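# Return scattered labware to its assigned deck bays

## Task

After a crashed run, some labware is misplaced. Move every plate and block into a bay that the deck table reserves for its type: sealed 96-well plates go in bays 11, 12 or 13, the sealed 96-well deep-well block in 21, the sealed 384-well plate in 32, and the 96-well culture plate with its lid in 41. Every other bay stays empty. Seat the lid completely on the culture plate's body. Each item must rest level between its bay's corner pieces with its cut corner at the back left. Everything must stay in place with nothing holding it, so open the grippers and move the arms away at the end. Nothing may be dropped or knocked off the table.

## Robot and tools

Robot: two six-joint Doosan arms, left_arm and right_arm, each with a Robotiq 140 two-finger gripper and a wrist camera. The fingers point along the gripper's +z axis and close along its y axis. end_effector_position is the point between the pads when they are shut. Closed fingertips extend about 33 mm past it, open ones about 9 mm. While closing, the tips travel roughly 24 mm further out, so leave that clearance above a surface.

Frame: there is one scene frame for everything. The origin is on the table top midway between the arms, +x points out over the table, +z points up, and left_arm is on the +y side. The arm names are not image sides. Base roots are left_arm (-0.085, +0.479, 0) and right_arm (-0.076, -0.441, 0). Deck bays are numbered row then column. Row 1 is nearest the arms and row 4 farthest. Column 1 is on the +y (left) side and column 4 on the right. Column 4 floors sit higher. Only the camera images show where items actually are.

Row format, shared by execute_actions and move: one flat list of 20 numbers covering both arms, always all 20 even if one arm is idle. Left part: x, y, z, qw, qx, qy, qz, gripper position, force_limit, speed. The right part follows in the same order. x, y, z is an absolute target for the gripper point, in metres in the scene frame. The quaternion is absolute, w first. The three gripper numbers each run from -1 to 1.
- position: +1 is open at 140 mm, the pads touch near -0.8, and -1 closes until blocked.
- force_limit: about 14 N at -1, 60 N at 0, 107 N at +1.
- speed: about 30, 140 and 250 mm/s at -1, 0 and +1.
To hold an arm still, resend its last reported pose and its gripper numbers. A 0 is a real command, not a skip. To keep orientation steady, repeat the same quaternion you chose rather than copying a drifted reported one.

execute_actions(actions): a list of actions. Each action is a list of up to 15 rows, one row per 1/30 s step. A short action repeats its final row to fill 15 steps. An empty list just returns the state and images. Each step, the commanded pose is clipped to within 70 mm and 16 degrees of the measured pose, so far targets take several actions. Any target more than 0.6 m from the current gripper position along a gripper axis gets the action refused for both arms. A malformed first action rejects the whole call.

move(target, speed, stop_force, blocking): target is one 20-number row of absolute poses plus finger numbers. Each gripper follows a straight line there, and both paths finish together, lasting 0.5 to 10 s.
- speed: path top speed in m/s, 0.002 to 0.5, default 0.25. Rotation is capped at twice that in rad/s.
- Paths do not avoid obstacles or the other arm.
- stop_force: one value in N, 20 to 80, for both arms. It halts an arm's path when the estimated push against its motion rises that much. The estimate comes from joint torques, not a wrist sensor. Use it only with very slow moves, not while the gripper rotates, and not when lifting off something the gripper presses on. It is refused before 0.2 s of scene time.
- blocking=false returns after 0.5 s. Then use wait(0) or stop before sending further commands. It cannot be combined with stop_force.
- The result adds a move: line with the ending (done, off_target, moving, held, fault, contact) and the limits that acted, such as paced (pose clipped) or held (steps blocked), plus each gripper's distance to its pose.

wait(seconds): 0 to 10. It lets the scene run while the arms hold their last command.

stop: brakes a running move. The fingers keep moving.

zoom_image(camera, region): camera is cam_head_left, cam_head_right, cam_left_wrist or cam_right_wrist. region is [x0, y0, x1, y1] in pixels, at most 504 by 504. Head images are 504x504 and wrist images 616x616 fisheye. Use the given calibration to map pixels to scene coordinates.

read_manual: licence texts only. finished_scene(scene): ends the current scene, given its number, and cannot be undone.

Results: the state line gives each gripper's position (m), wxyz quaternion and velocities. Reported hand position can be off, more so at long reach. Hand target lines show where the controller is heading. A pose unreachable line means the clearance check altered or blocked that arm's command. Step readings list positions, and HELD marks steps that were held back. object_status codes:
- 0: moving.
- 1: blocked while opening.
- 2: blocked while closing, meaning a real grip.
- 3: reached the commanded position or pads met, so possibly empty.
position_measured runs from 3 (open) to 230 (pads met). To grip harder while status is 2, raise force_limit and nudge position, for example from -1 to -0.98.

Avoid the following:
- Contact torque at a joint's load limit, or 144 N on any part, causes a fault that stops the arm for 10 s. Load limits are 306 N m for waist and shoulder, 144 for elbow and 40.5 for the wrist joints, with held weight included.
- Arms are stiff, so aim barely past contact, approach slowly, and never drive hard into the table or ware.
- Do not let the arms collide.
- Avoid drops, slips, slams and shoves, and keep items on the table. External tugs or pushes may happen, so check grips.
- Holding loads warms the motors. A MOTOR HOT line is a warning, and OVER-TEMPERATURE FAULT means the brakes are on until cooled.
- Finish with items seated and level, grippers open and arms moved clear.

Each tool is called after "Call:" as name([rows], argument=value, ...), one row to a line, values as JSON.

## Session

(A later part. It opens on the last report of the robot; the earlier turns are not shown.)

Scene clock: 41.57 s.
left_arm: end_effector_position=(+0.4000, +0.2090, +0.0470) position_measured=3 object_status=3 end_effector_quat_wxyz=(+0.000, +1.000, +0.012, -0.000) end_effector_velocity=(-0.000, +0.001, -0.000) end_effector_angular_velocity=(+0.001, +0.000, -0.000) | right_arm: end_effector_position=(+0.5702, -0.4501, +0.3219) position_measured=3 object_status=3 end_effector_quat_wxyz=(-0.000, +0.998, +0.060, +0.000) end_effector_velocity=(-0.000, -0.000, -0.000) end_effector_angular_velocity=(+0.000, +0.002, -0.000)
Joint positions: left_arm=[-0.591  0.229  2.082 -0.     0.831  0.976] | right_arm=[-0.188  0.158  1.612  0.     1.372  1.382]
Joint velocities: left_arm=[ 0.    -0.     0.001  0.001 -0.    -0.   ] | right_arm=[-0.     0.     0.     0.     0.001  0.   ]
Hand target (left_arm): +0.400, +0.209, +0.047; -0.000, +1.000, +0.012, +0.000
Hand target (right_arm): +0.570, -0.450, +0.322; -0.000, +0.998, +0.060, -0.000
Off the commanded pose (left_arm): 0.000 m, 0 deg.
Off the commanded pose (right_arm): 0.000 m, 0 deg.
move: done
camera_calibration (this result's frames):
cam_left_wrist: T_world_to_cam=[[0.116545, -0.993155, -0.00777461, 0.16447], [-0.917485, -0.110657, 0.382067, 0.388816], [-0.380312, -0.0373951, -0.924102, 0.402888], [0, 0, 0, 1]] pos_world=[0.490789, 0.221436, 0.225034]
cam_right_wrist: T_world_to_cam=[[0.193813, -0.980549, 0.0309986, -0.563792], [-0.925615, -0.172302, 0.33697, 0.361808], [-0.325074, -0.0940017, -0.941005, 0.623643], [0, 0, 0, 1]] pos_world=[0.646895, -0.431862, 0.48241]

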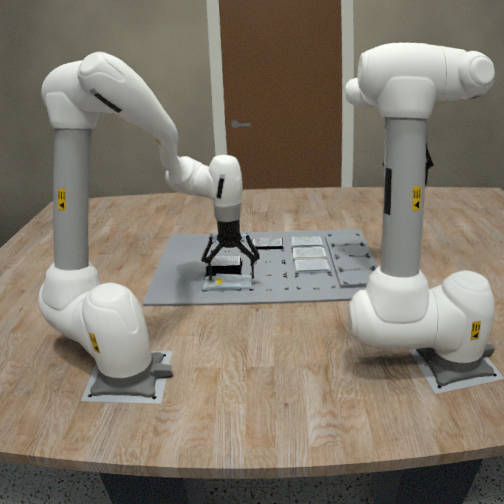

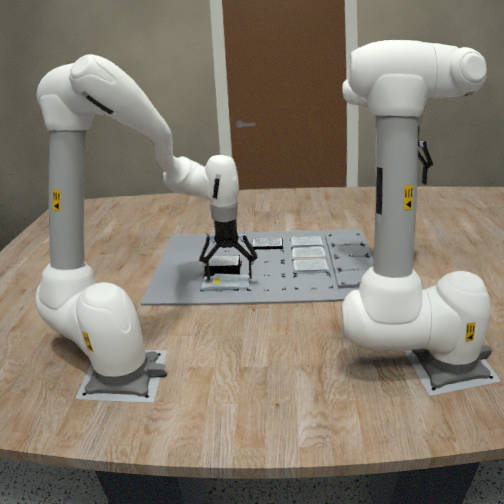

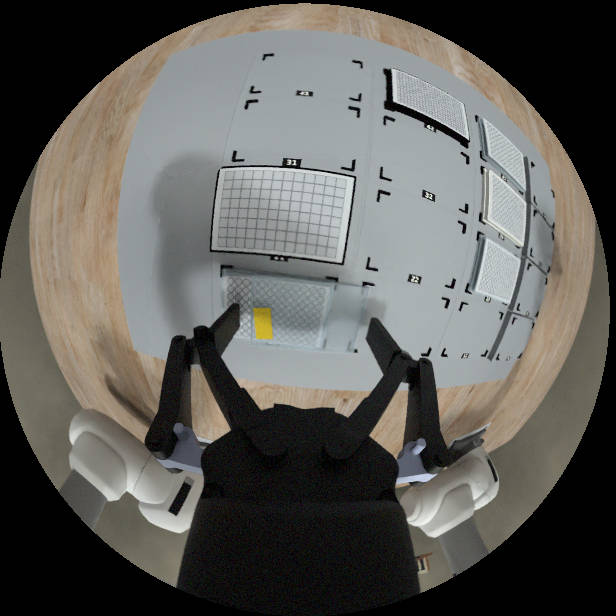

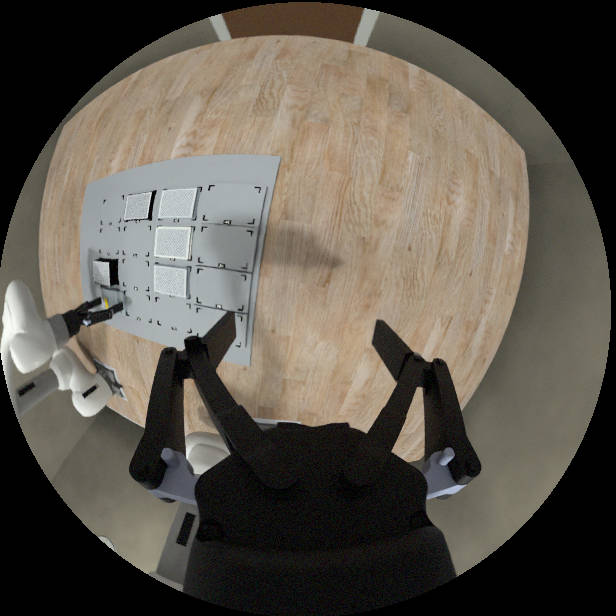

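Call:
move(target=[0.40,0.209,0.075,0,1,0.012,0,1,-0.3,-0.5,0.5702,-0.4501,0.3219,0,0.998,0.06,0,1,0,0], speed=0.08)

Call:
move(target=[0.402,0.115,0.072,0,1,0.012,0,-0.78,-0.3,0.5,0.5702,-0.4501,0.3219,0,0.998,0.06,0,1,0,0], speed=0.12)

Call:
move(target=[0.402,0.115,0.051,0,1,0.012,0,-0.78,-0.3,0.5,0.5702,-0.4501,0.3219,0,0.998,0.06,0,1,0,0], speed=0.04)

Call:
move(target=[0.402,0.155,0.051,0,1,0.012,0,-0.78,-0.3,0.5,0.5702,-0.4501,0.3219,0,0.998,0.06,0,1,0,0], speed=0.015, stop_force=20)

Call:
zoom_image(camera="cam_left_wrist", region=[150, 230, 360, 380])

Scene clock: 42.90 s.
left_arm: end_effector_position=(+0.4000, +0.2090, +0.0750) position_measured=3 object_status=3 end_effector_quat_wxyz=(+0.000, +1.000, +0.012, -0.000) end_effector_velocity=(+0.000, +0.000, -0.000) end_effector_angular_velocity=(+0.000, +0.000, -0.000) | right_arm: end_effector_position=(+0.5702, -0.4501, +0.3219) position_measured=3 object_status=3 end_effector_quat_wxyz=(-0.000, +0.998, +0.060, +0.000) end_effector_velocity=(+0.000, +0.000, +0.000) end_effector_angular_velocity=(-0.000, -0.000, +0.001)
Joint positions: left_arm=[-0.591  0.195  2.059 -0.     0.887  0.976] | right_arm=[-0.188  0.158  1.612  0.     1.372  1.382]
Joint velocities: left_arm=[ 0.     0.001 -0.     0.     0.     0.001] | right_arm=[ 0.    -0.     0.    -0.    -0.    -0.001]
Hand target (left_arm): +0.400, +0.209, +0.075; +0.000, +1.000, +0.012, -0.000
Hand target (right_arm): +0.570, -0.450, +0.322; -0.000, +0.998, +0.060, -0.000
Off the commanded pose (left_arm): 0.000 m, 0 deg.
Off the commanded pose (right_arm): 0.000 m, 0 deg.
move: done
camera_calibration (this result's frames):
cam_left_wrist: T_world_to_cam=[[0.116509, -0.993159, -0.00776884, 0.164671], [-0.917501, -0.110621, 0.38204, 0.378129], [-0.380286, -0.037383, -0.924113, 0.428795], [0, 0, 0, 1]] pos_world=[0.490813, 0.221404, 0.253074]
cam_right_wrist: T_world_to_cam=[[0.193812, -0.980549, 0.0309986, -0.563793], [-0.925615, -0.172302, 0.33697, 0.361808], [-0.325074, -0.0940017, -0.941005, 0.623643], [0, 0, 0, 1]] pos_world=[0.646895, -0.431862, 0.48241]

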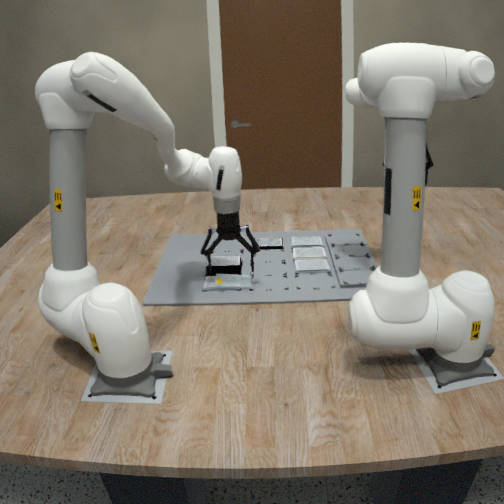

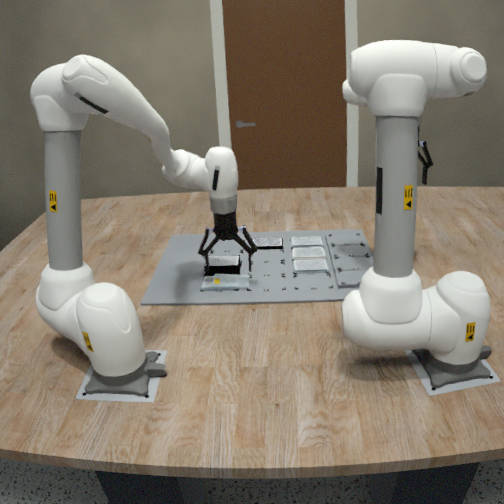

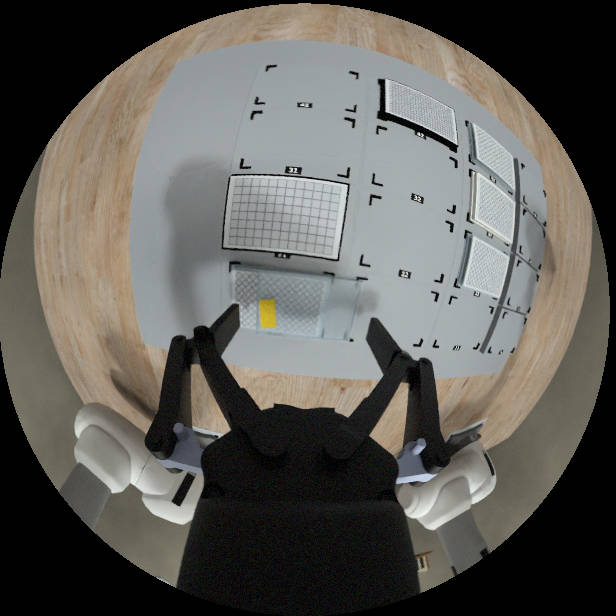

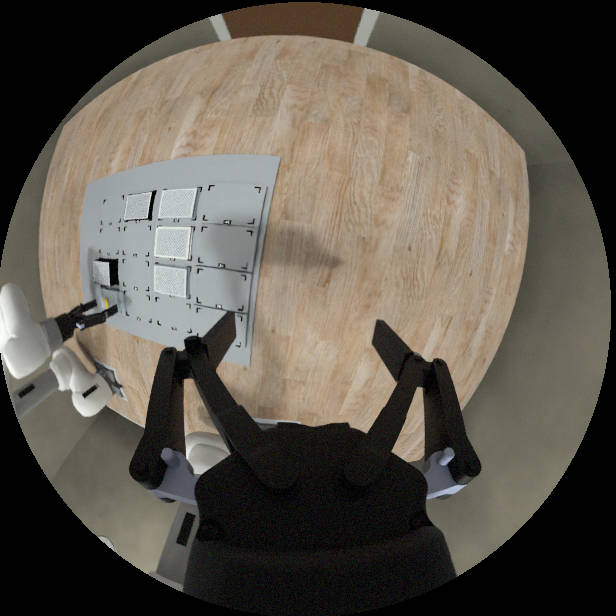

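Scene clock: 43.97 s.
left_arm: end_effector_position=(+0.4018, +0.1149, +0.0719) position_measured=227 object_status=3 end_effector_quat_wxyz=(+0.000, +1.000, +0.012, -0.000) end_effector_velocity=(+0.000, -0.001, +0.000) end_effector_angular_velocity=(-0.001, +0.000, +0.001) | right_arm: end_effector_position=(+0.5702, -0.4501, +0.3219) position_measured=3 object_status=3 end_effector_quat_wxyz=(-0.000, +0.998, +0.060, +0.000) end_effector_velocity=(+0.000, +0.000, +0.000) end_effector_angular_velocity=(+0.000, -0.000, -0.000)
Joint positions: left_arm=[-0.72   0.272  1.964 -0.     0.905  0.847] | right_arm=[-0.188  0.158  1.612  0.     1.372  1.382]
Joint velocities: left_arm=[ 0.     0.    -0.001 -0.002 -0.    -0.   ] | right_arm=[ 0.    -0.    -0.     0.    -0.     0.001]
Hand target (left_arm): +0.402, +0.115, +0.072; -0.000, +1.000, +0.012, -0.000
Hand target (right_arm): +0.570, -0.450, +0.322; -0.000, +0.998, +0.060, -0.000
Off the commanded pose (left_arm): 0.000 m, 0 deg.
Off the commanded pose (right_arm): 0.000 m, 0 deg.
move: done
camera_calibration (this result's frames):
cam_left_wrist: T_world_to_cam=[[0.116538, -0.993156, -0.00776063, 0.0709984], [-0.917432, -0.110639, 0.382202, 0.370484], [-0.380445, -0.0374211, -0.924046, 0.423146], [0, 0, 0, 1]] pos_world=[0.492604, 0.127337, 0.249957]
cam_right_wrist: T_world_to_cam=[[0.193812, -0.980549, 0.0309986, -0.563792], [-0.925615, -0.172302, 0.33697, 0.361808], [-0.325074, -0.0940017, -0.941005, 0.623643], [0, 0, 0, 1]] pos_world=[0.646895, -0.431862, 0.48241]

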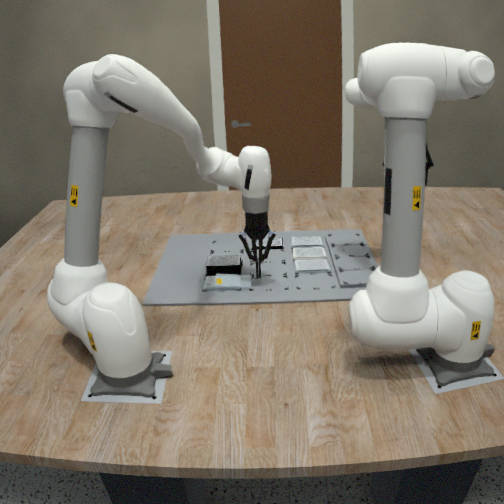

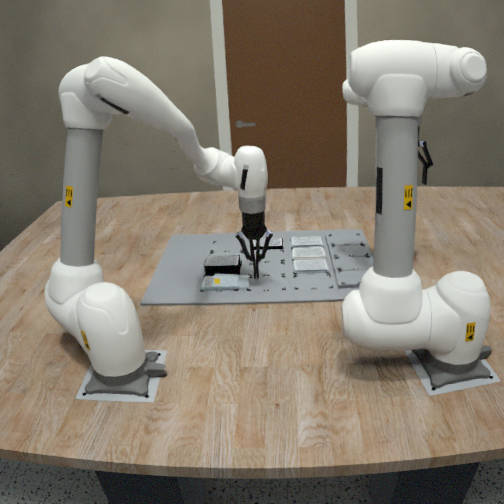

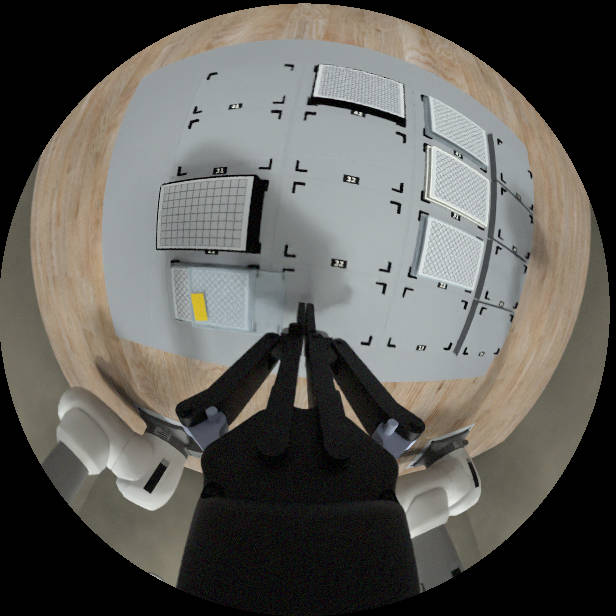

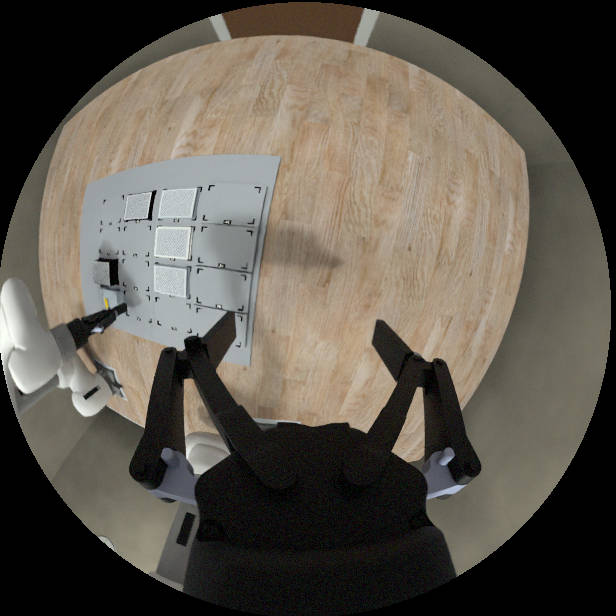

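Scene clock: 44.77 s.
left_arm: end_effector_position=(+0.4020, +0.1150, +0.0510) position_measured=227 object_status=3 end_effector_quat_wxyz=(-0.000, +1.000, +0.012, -0.000) end_effector_velocity=(-0.001, -0.000, -0.001) end_effector_angular_velocity=(-0.000, +0.003, +0.000) | right_arm: end_effector_position=(+0.5702, -0.4501, +0.3219) position_measured=3 object_status=3 end_effector_quat_wxyz=(-0.000, +0.998, +0.060, +0.000) end_effector_velocity=(-0.000, +0.000, -0.000) end_effector_angular_velocity=(+0.000, +0.001, +0.001)
Joint positions: left_arm=[-0.72   0.296  1.98   0.     0.866  0.847] | right_arm=[-0.188  0.158  1.612  0.     1.372  1.382]
Joint velocities: left_arm=[-0.     0.001  0.001 -0.002 -0.     0.001] | right_arm=[ 0.     0.    -0.     0.     0.    -0.001]
Hand target (left_arm): +0.402, +0.115, +0.051; -0.000, +1.000, +0.012, +0.000
Hand target (right_arm): +0.570, -0.450, +0.322; -0.000, +0.998, +0.060, -0.000
Off the commanded pose (left_arm): 0.000 m, 0 deg.
Off the commanded pose (right_arm): 0.000 m, 0 deg.
move: done
camera_calibration (this result's frames):
cam_left_wrist: T_world_to_cam=[[0.116667, -0.99314, -0.00784988, 0.0708824], [-0.917484, -0.110799, 0.382029, 0.378759], [-0.380278, -0.037368, -0.924117, 0.403803], [0, 0, 0, 1]] pos_world=[0.492793, 0.127452, 0.229021]
cam_right_wrist: T_world_to_cam=[[0.193813, -0.980549, 0.0309987, -0.563793], [-0.925615, -0.172302, 0.33697, 0.361808], [-0.325074, -0.0940019, -0.941005, 0.623643], [0, 0, 0, 1]] pos_world=[0.646895, -0.431862, 0.482409]

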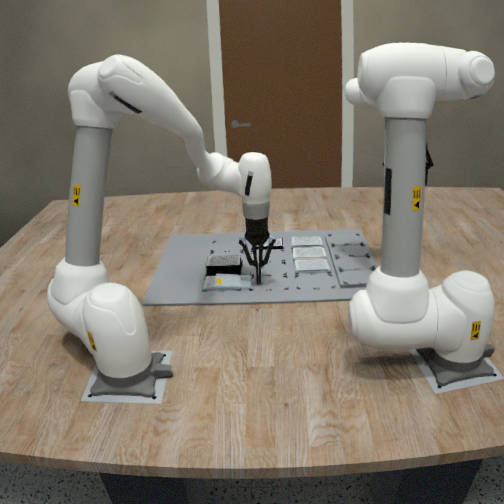

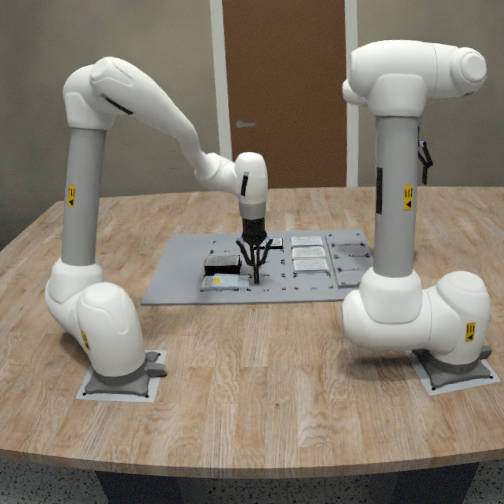

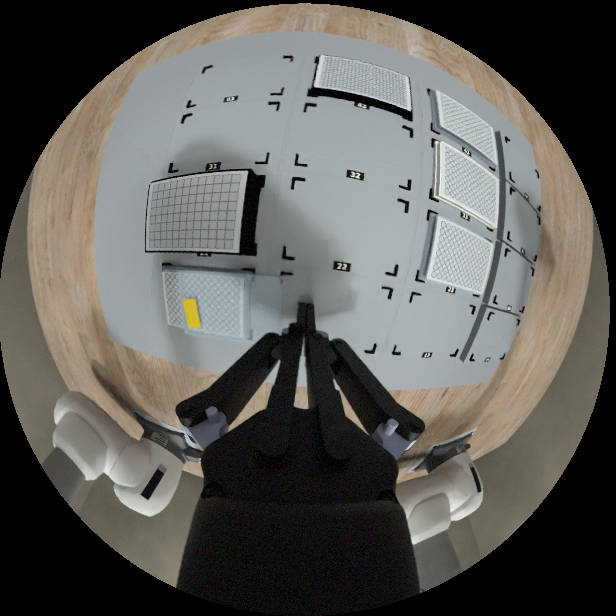

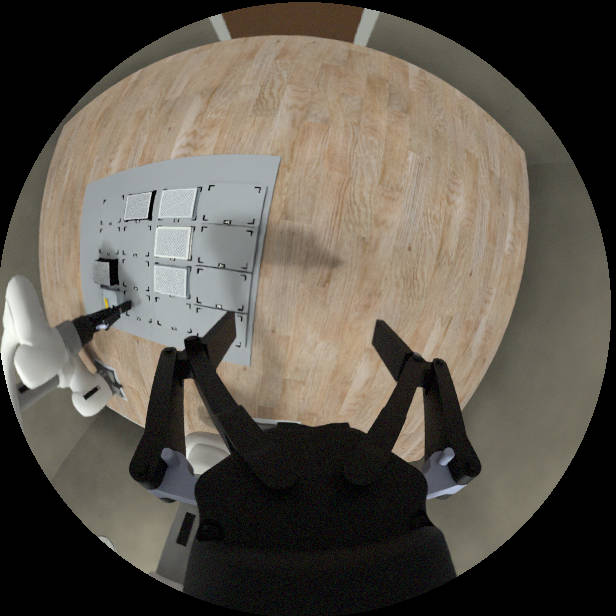

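Scene clock: 47.67 s.
left_arm: end_effector_position=(+0.4021, +0.1550, +0.0510) position_measured=227 object_status=3 end_effector_quat_wxyz=(+0.000, +1.000, +0.012, +0.000) end_effector_velocity=(+0.001, -0.001, +0.001) end_effector_angular_velocity=(-0.002, -0.003, -0.001) | right_arm: end_effector_position=(+0.5702, -0.4501, +0.3219) position_measured=3 object_status=3 end_effector_quat_wxyz=(-0.000, +0.998, +0.060, +0.000) end_effector_velocity=(+0.000, -0.000, +0.000) end_effector_angular_velocity=(+0.000, -0.001, -0.002)
Joint positions: left_arm=[-0.667  0.265  2.023  0.     0.854  0.9  ] | right_arm=[-0.188  0.158  1.612  0.     1.372  1.382]
Joint velocities: left_arm=[-0.    -0.001 -0.002  0.001 -0.001  0.   ] | right_arm=[-0.001 -0.     0.     0.    -0.001  0.001]
Hand target (left_arm): +0.402, +0.155, +0.051; +0.000, +1.000, +0.012, +0.000
Hand target (right_arm): +0.570, -0.450, +0.322; -0.000, +0.998, +0.060, -0.000
Off the commanded pose (left_arm): 0.000 m, 0 deg.
Off the commanded pose (right_arm): 0.000 m, 0 deg.
move: done
camera_calibration (this result's frames):
cam_left_wrist: T_world_to_cam=[[0.11644, -0.993167, -0.00778671, 0.110693], [-0.917539, -0.110568, 0.381965, 0.383259], [-0.380216, -0.0373315, -0.924144, 0.405382], [0, 0, 0, 1]] pos_world=[0.492898, 0.167446, 0.229101]
cam_right_wrist: T_world_to_cam=[[0.193812, -0.980549, 0.0309986, -0.563792], [-0.925615, -0.172301, 0.33697, 0.361808], [-0.325074, -0.0940017, -0.941005, 0.623643], [0, 0, 0, 1]] pos_world=[0.646895, -0.431863, 0.48241]

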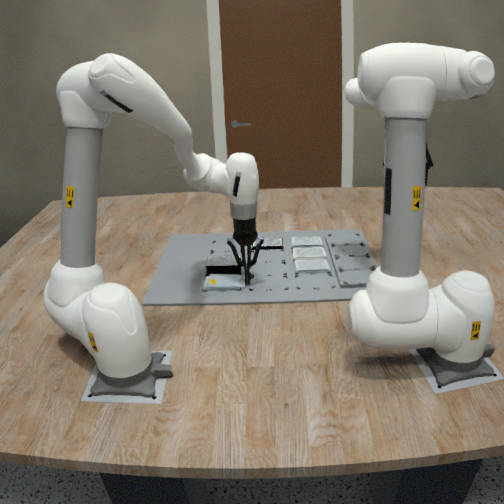

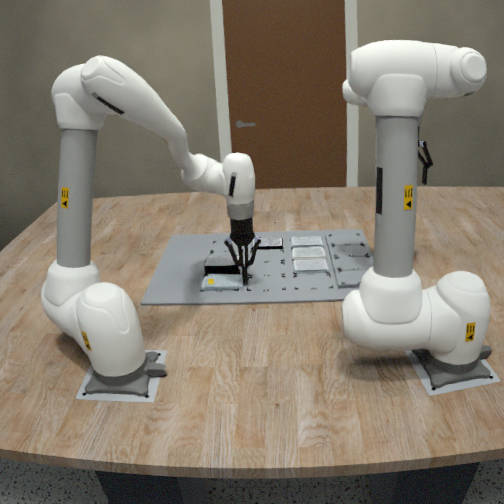

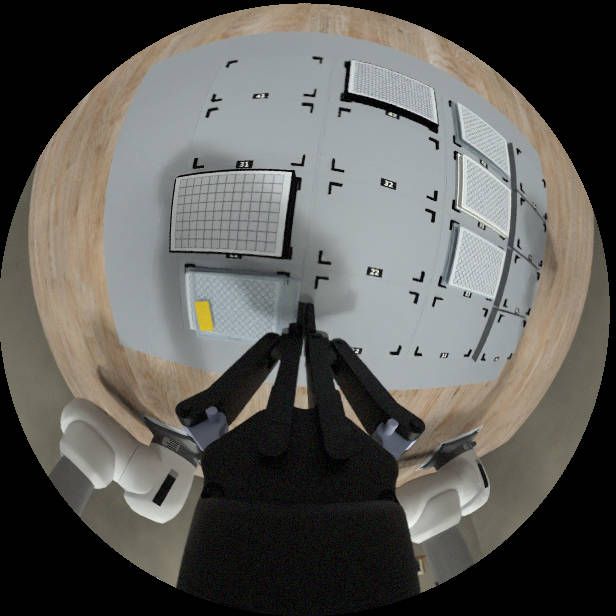

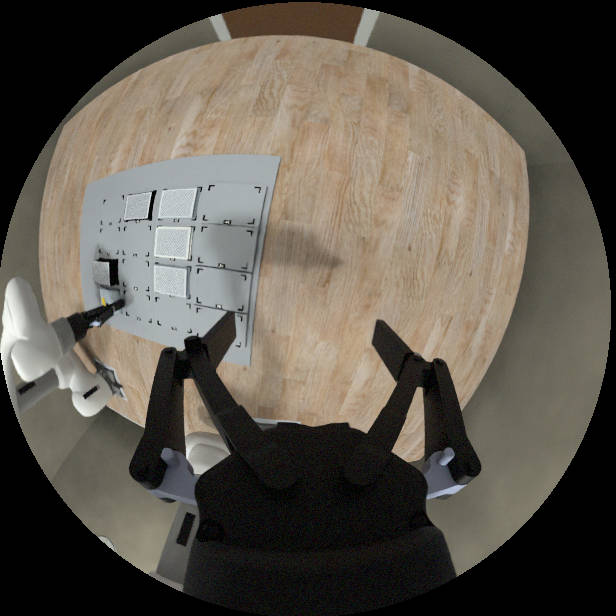

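Region (150, 230, 360, 380) of cam_left_wrist's 616x616 image, scaled by 2.400, with more detail than that image has; it fills the top 360 rows of this view, and the rest is white.

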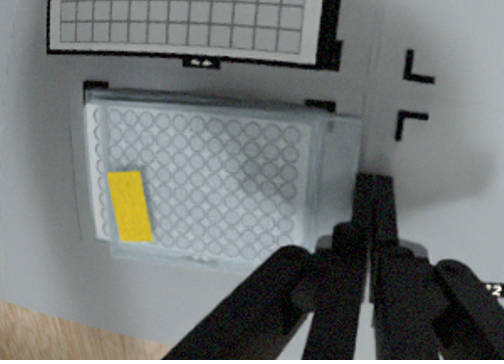

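Sliding well. Continue.

Call:
move(target=[0.402,0.180,0.051,0,1,0.012,0,-0.78,-0.3,0.5,0.5702,-0.4501,0.3219,0,0.998,0.06,0,1,0,0], speed=0.006, stop_force=20)

Call:
zoom_image(camera="cam_left_wrist", region=[150, 230, 360, 380])

Scene clock: 51.67 s.
left_arm: end_effector_position=(+0.4021, +0.1752, +0.0512) position_measured=227 object_status=3 end_effector_quat_wxyz=(+0.000, +1.000, +0.012, +0.000) end_effector_velocity=(+0.000, -0.000, -0.000) end_effector_angular_velocity=(+0.000, +0.001, +0.006) | right_arm: end_effector_position=(+0.5702, -0.4501, +0.3219) position_measured=3 object_status=3 end_effector_quat_wxyz=(-0.000, +0.998, +0.060, +0.000) end_effector_velocity=(-0.000, -0.000, +0.000) end_effector_angular_velocity=(-0.001, -0.000, +0.000)
Joint positions: left_arm=[-0.639  0.249  2.044 -0.     0.848  0.929] | right_arm=[-0.188  0.158  1.612  0.     1.372  1.382]
Joint velocities: left_arm=[-0.     0.001 -0.001 -0.     0.001 -0.006] | right_arm=[ 0.    -0.    -0.    -0.001 -0.    -0.   ]
Hand target (left_arm): +0.402, +0.175, +0.051; +0.000, +1.000, +0.012, +0.000
Hand target (right_arm): +0.570, -0.450, +0.322; -0.000, +0.998, +0.060, -0.000
Off the commanded pose (left_arm): 0.005 m, 0 deg.
Off the commanded pose (right_arm): 0.000 m, 0 deg.
move: contact (left_arm)
camera_calibration (this result's frames):
cam_left_wrist: T_world_to_cam=[[0.116136, -0.993207, -0.00724808, 0.130874], [-0.917704, -0.110093, 0.381706, 0.385487], [-0.379911, -0.0376783, -0.924256, 0.406224], [0, 0, 0, 1]] pos_world=[0.492892, 0.18773, 0.229261]
cam_right_wrist: T_world_to_cam=[[0.193812, -0.980549, 0.0309986, -0.563792], [-0.925615, -0.172302, 0.33697, 0.361808], [-0.325074, -0.0940017, -0.941005, 0.623643], [0, 0, 0, 1]] pos_world=[0.646895, -0.431862, 0.48241]

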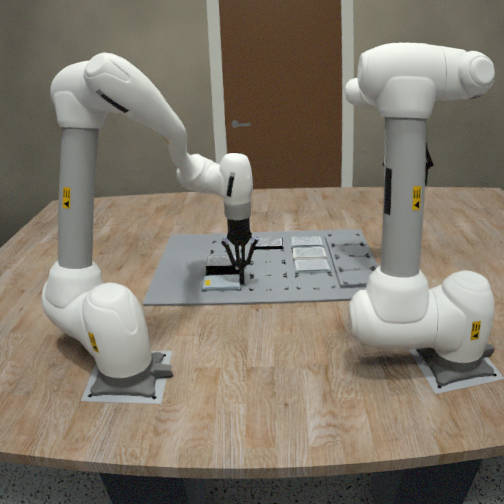

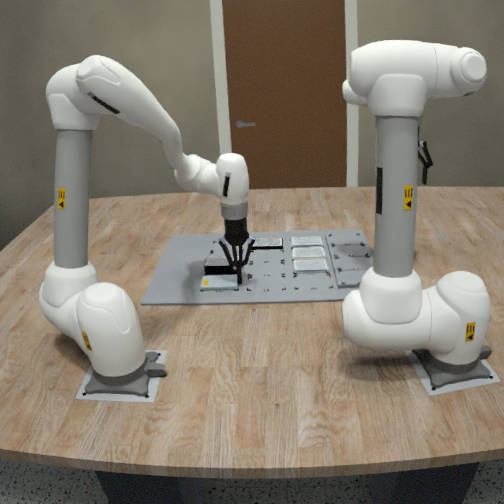

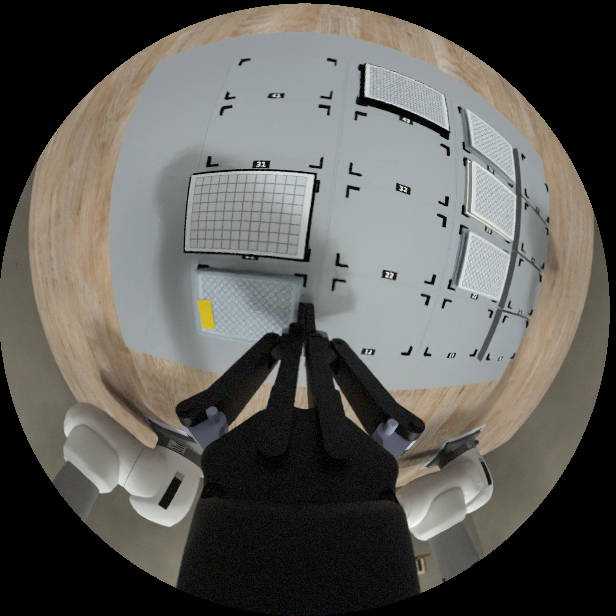

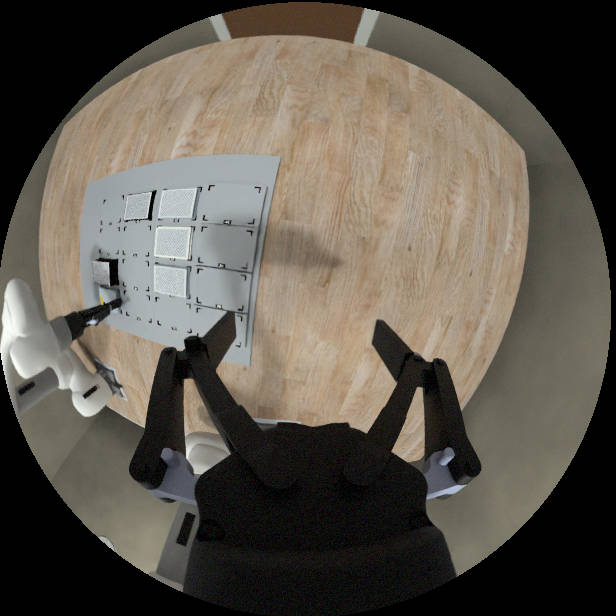

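Region (150, 230, 360, 380) of cam_left_wrist's 616x616 image, scaled by 2.400, with more detail than that image has; it fills the top 360 rows of this view, and the rest is white.

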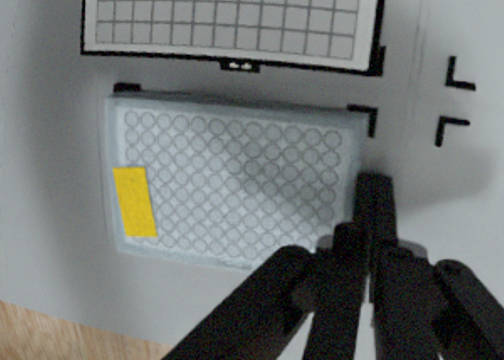

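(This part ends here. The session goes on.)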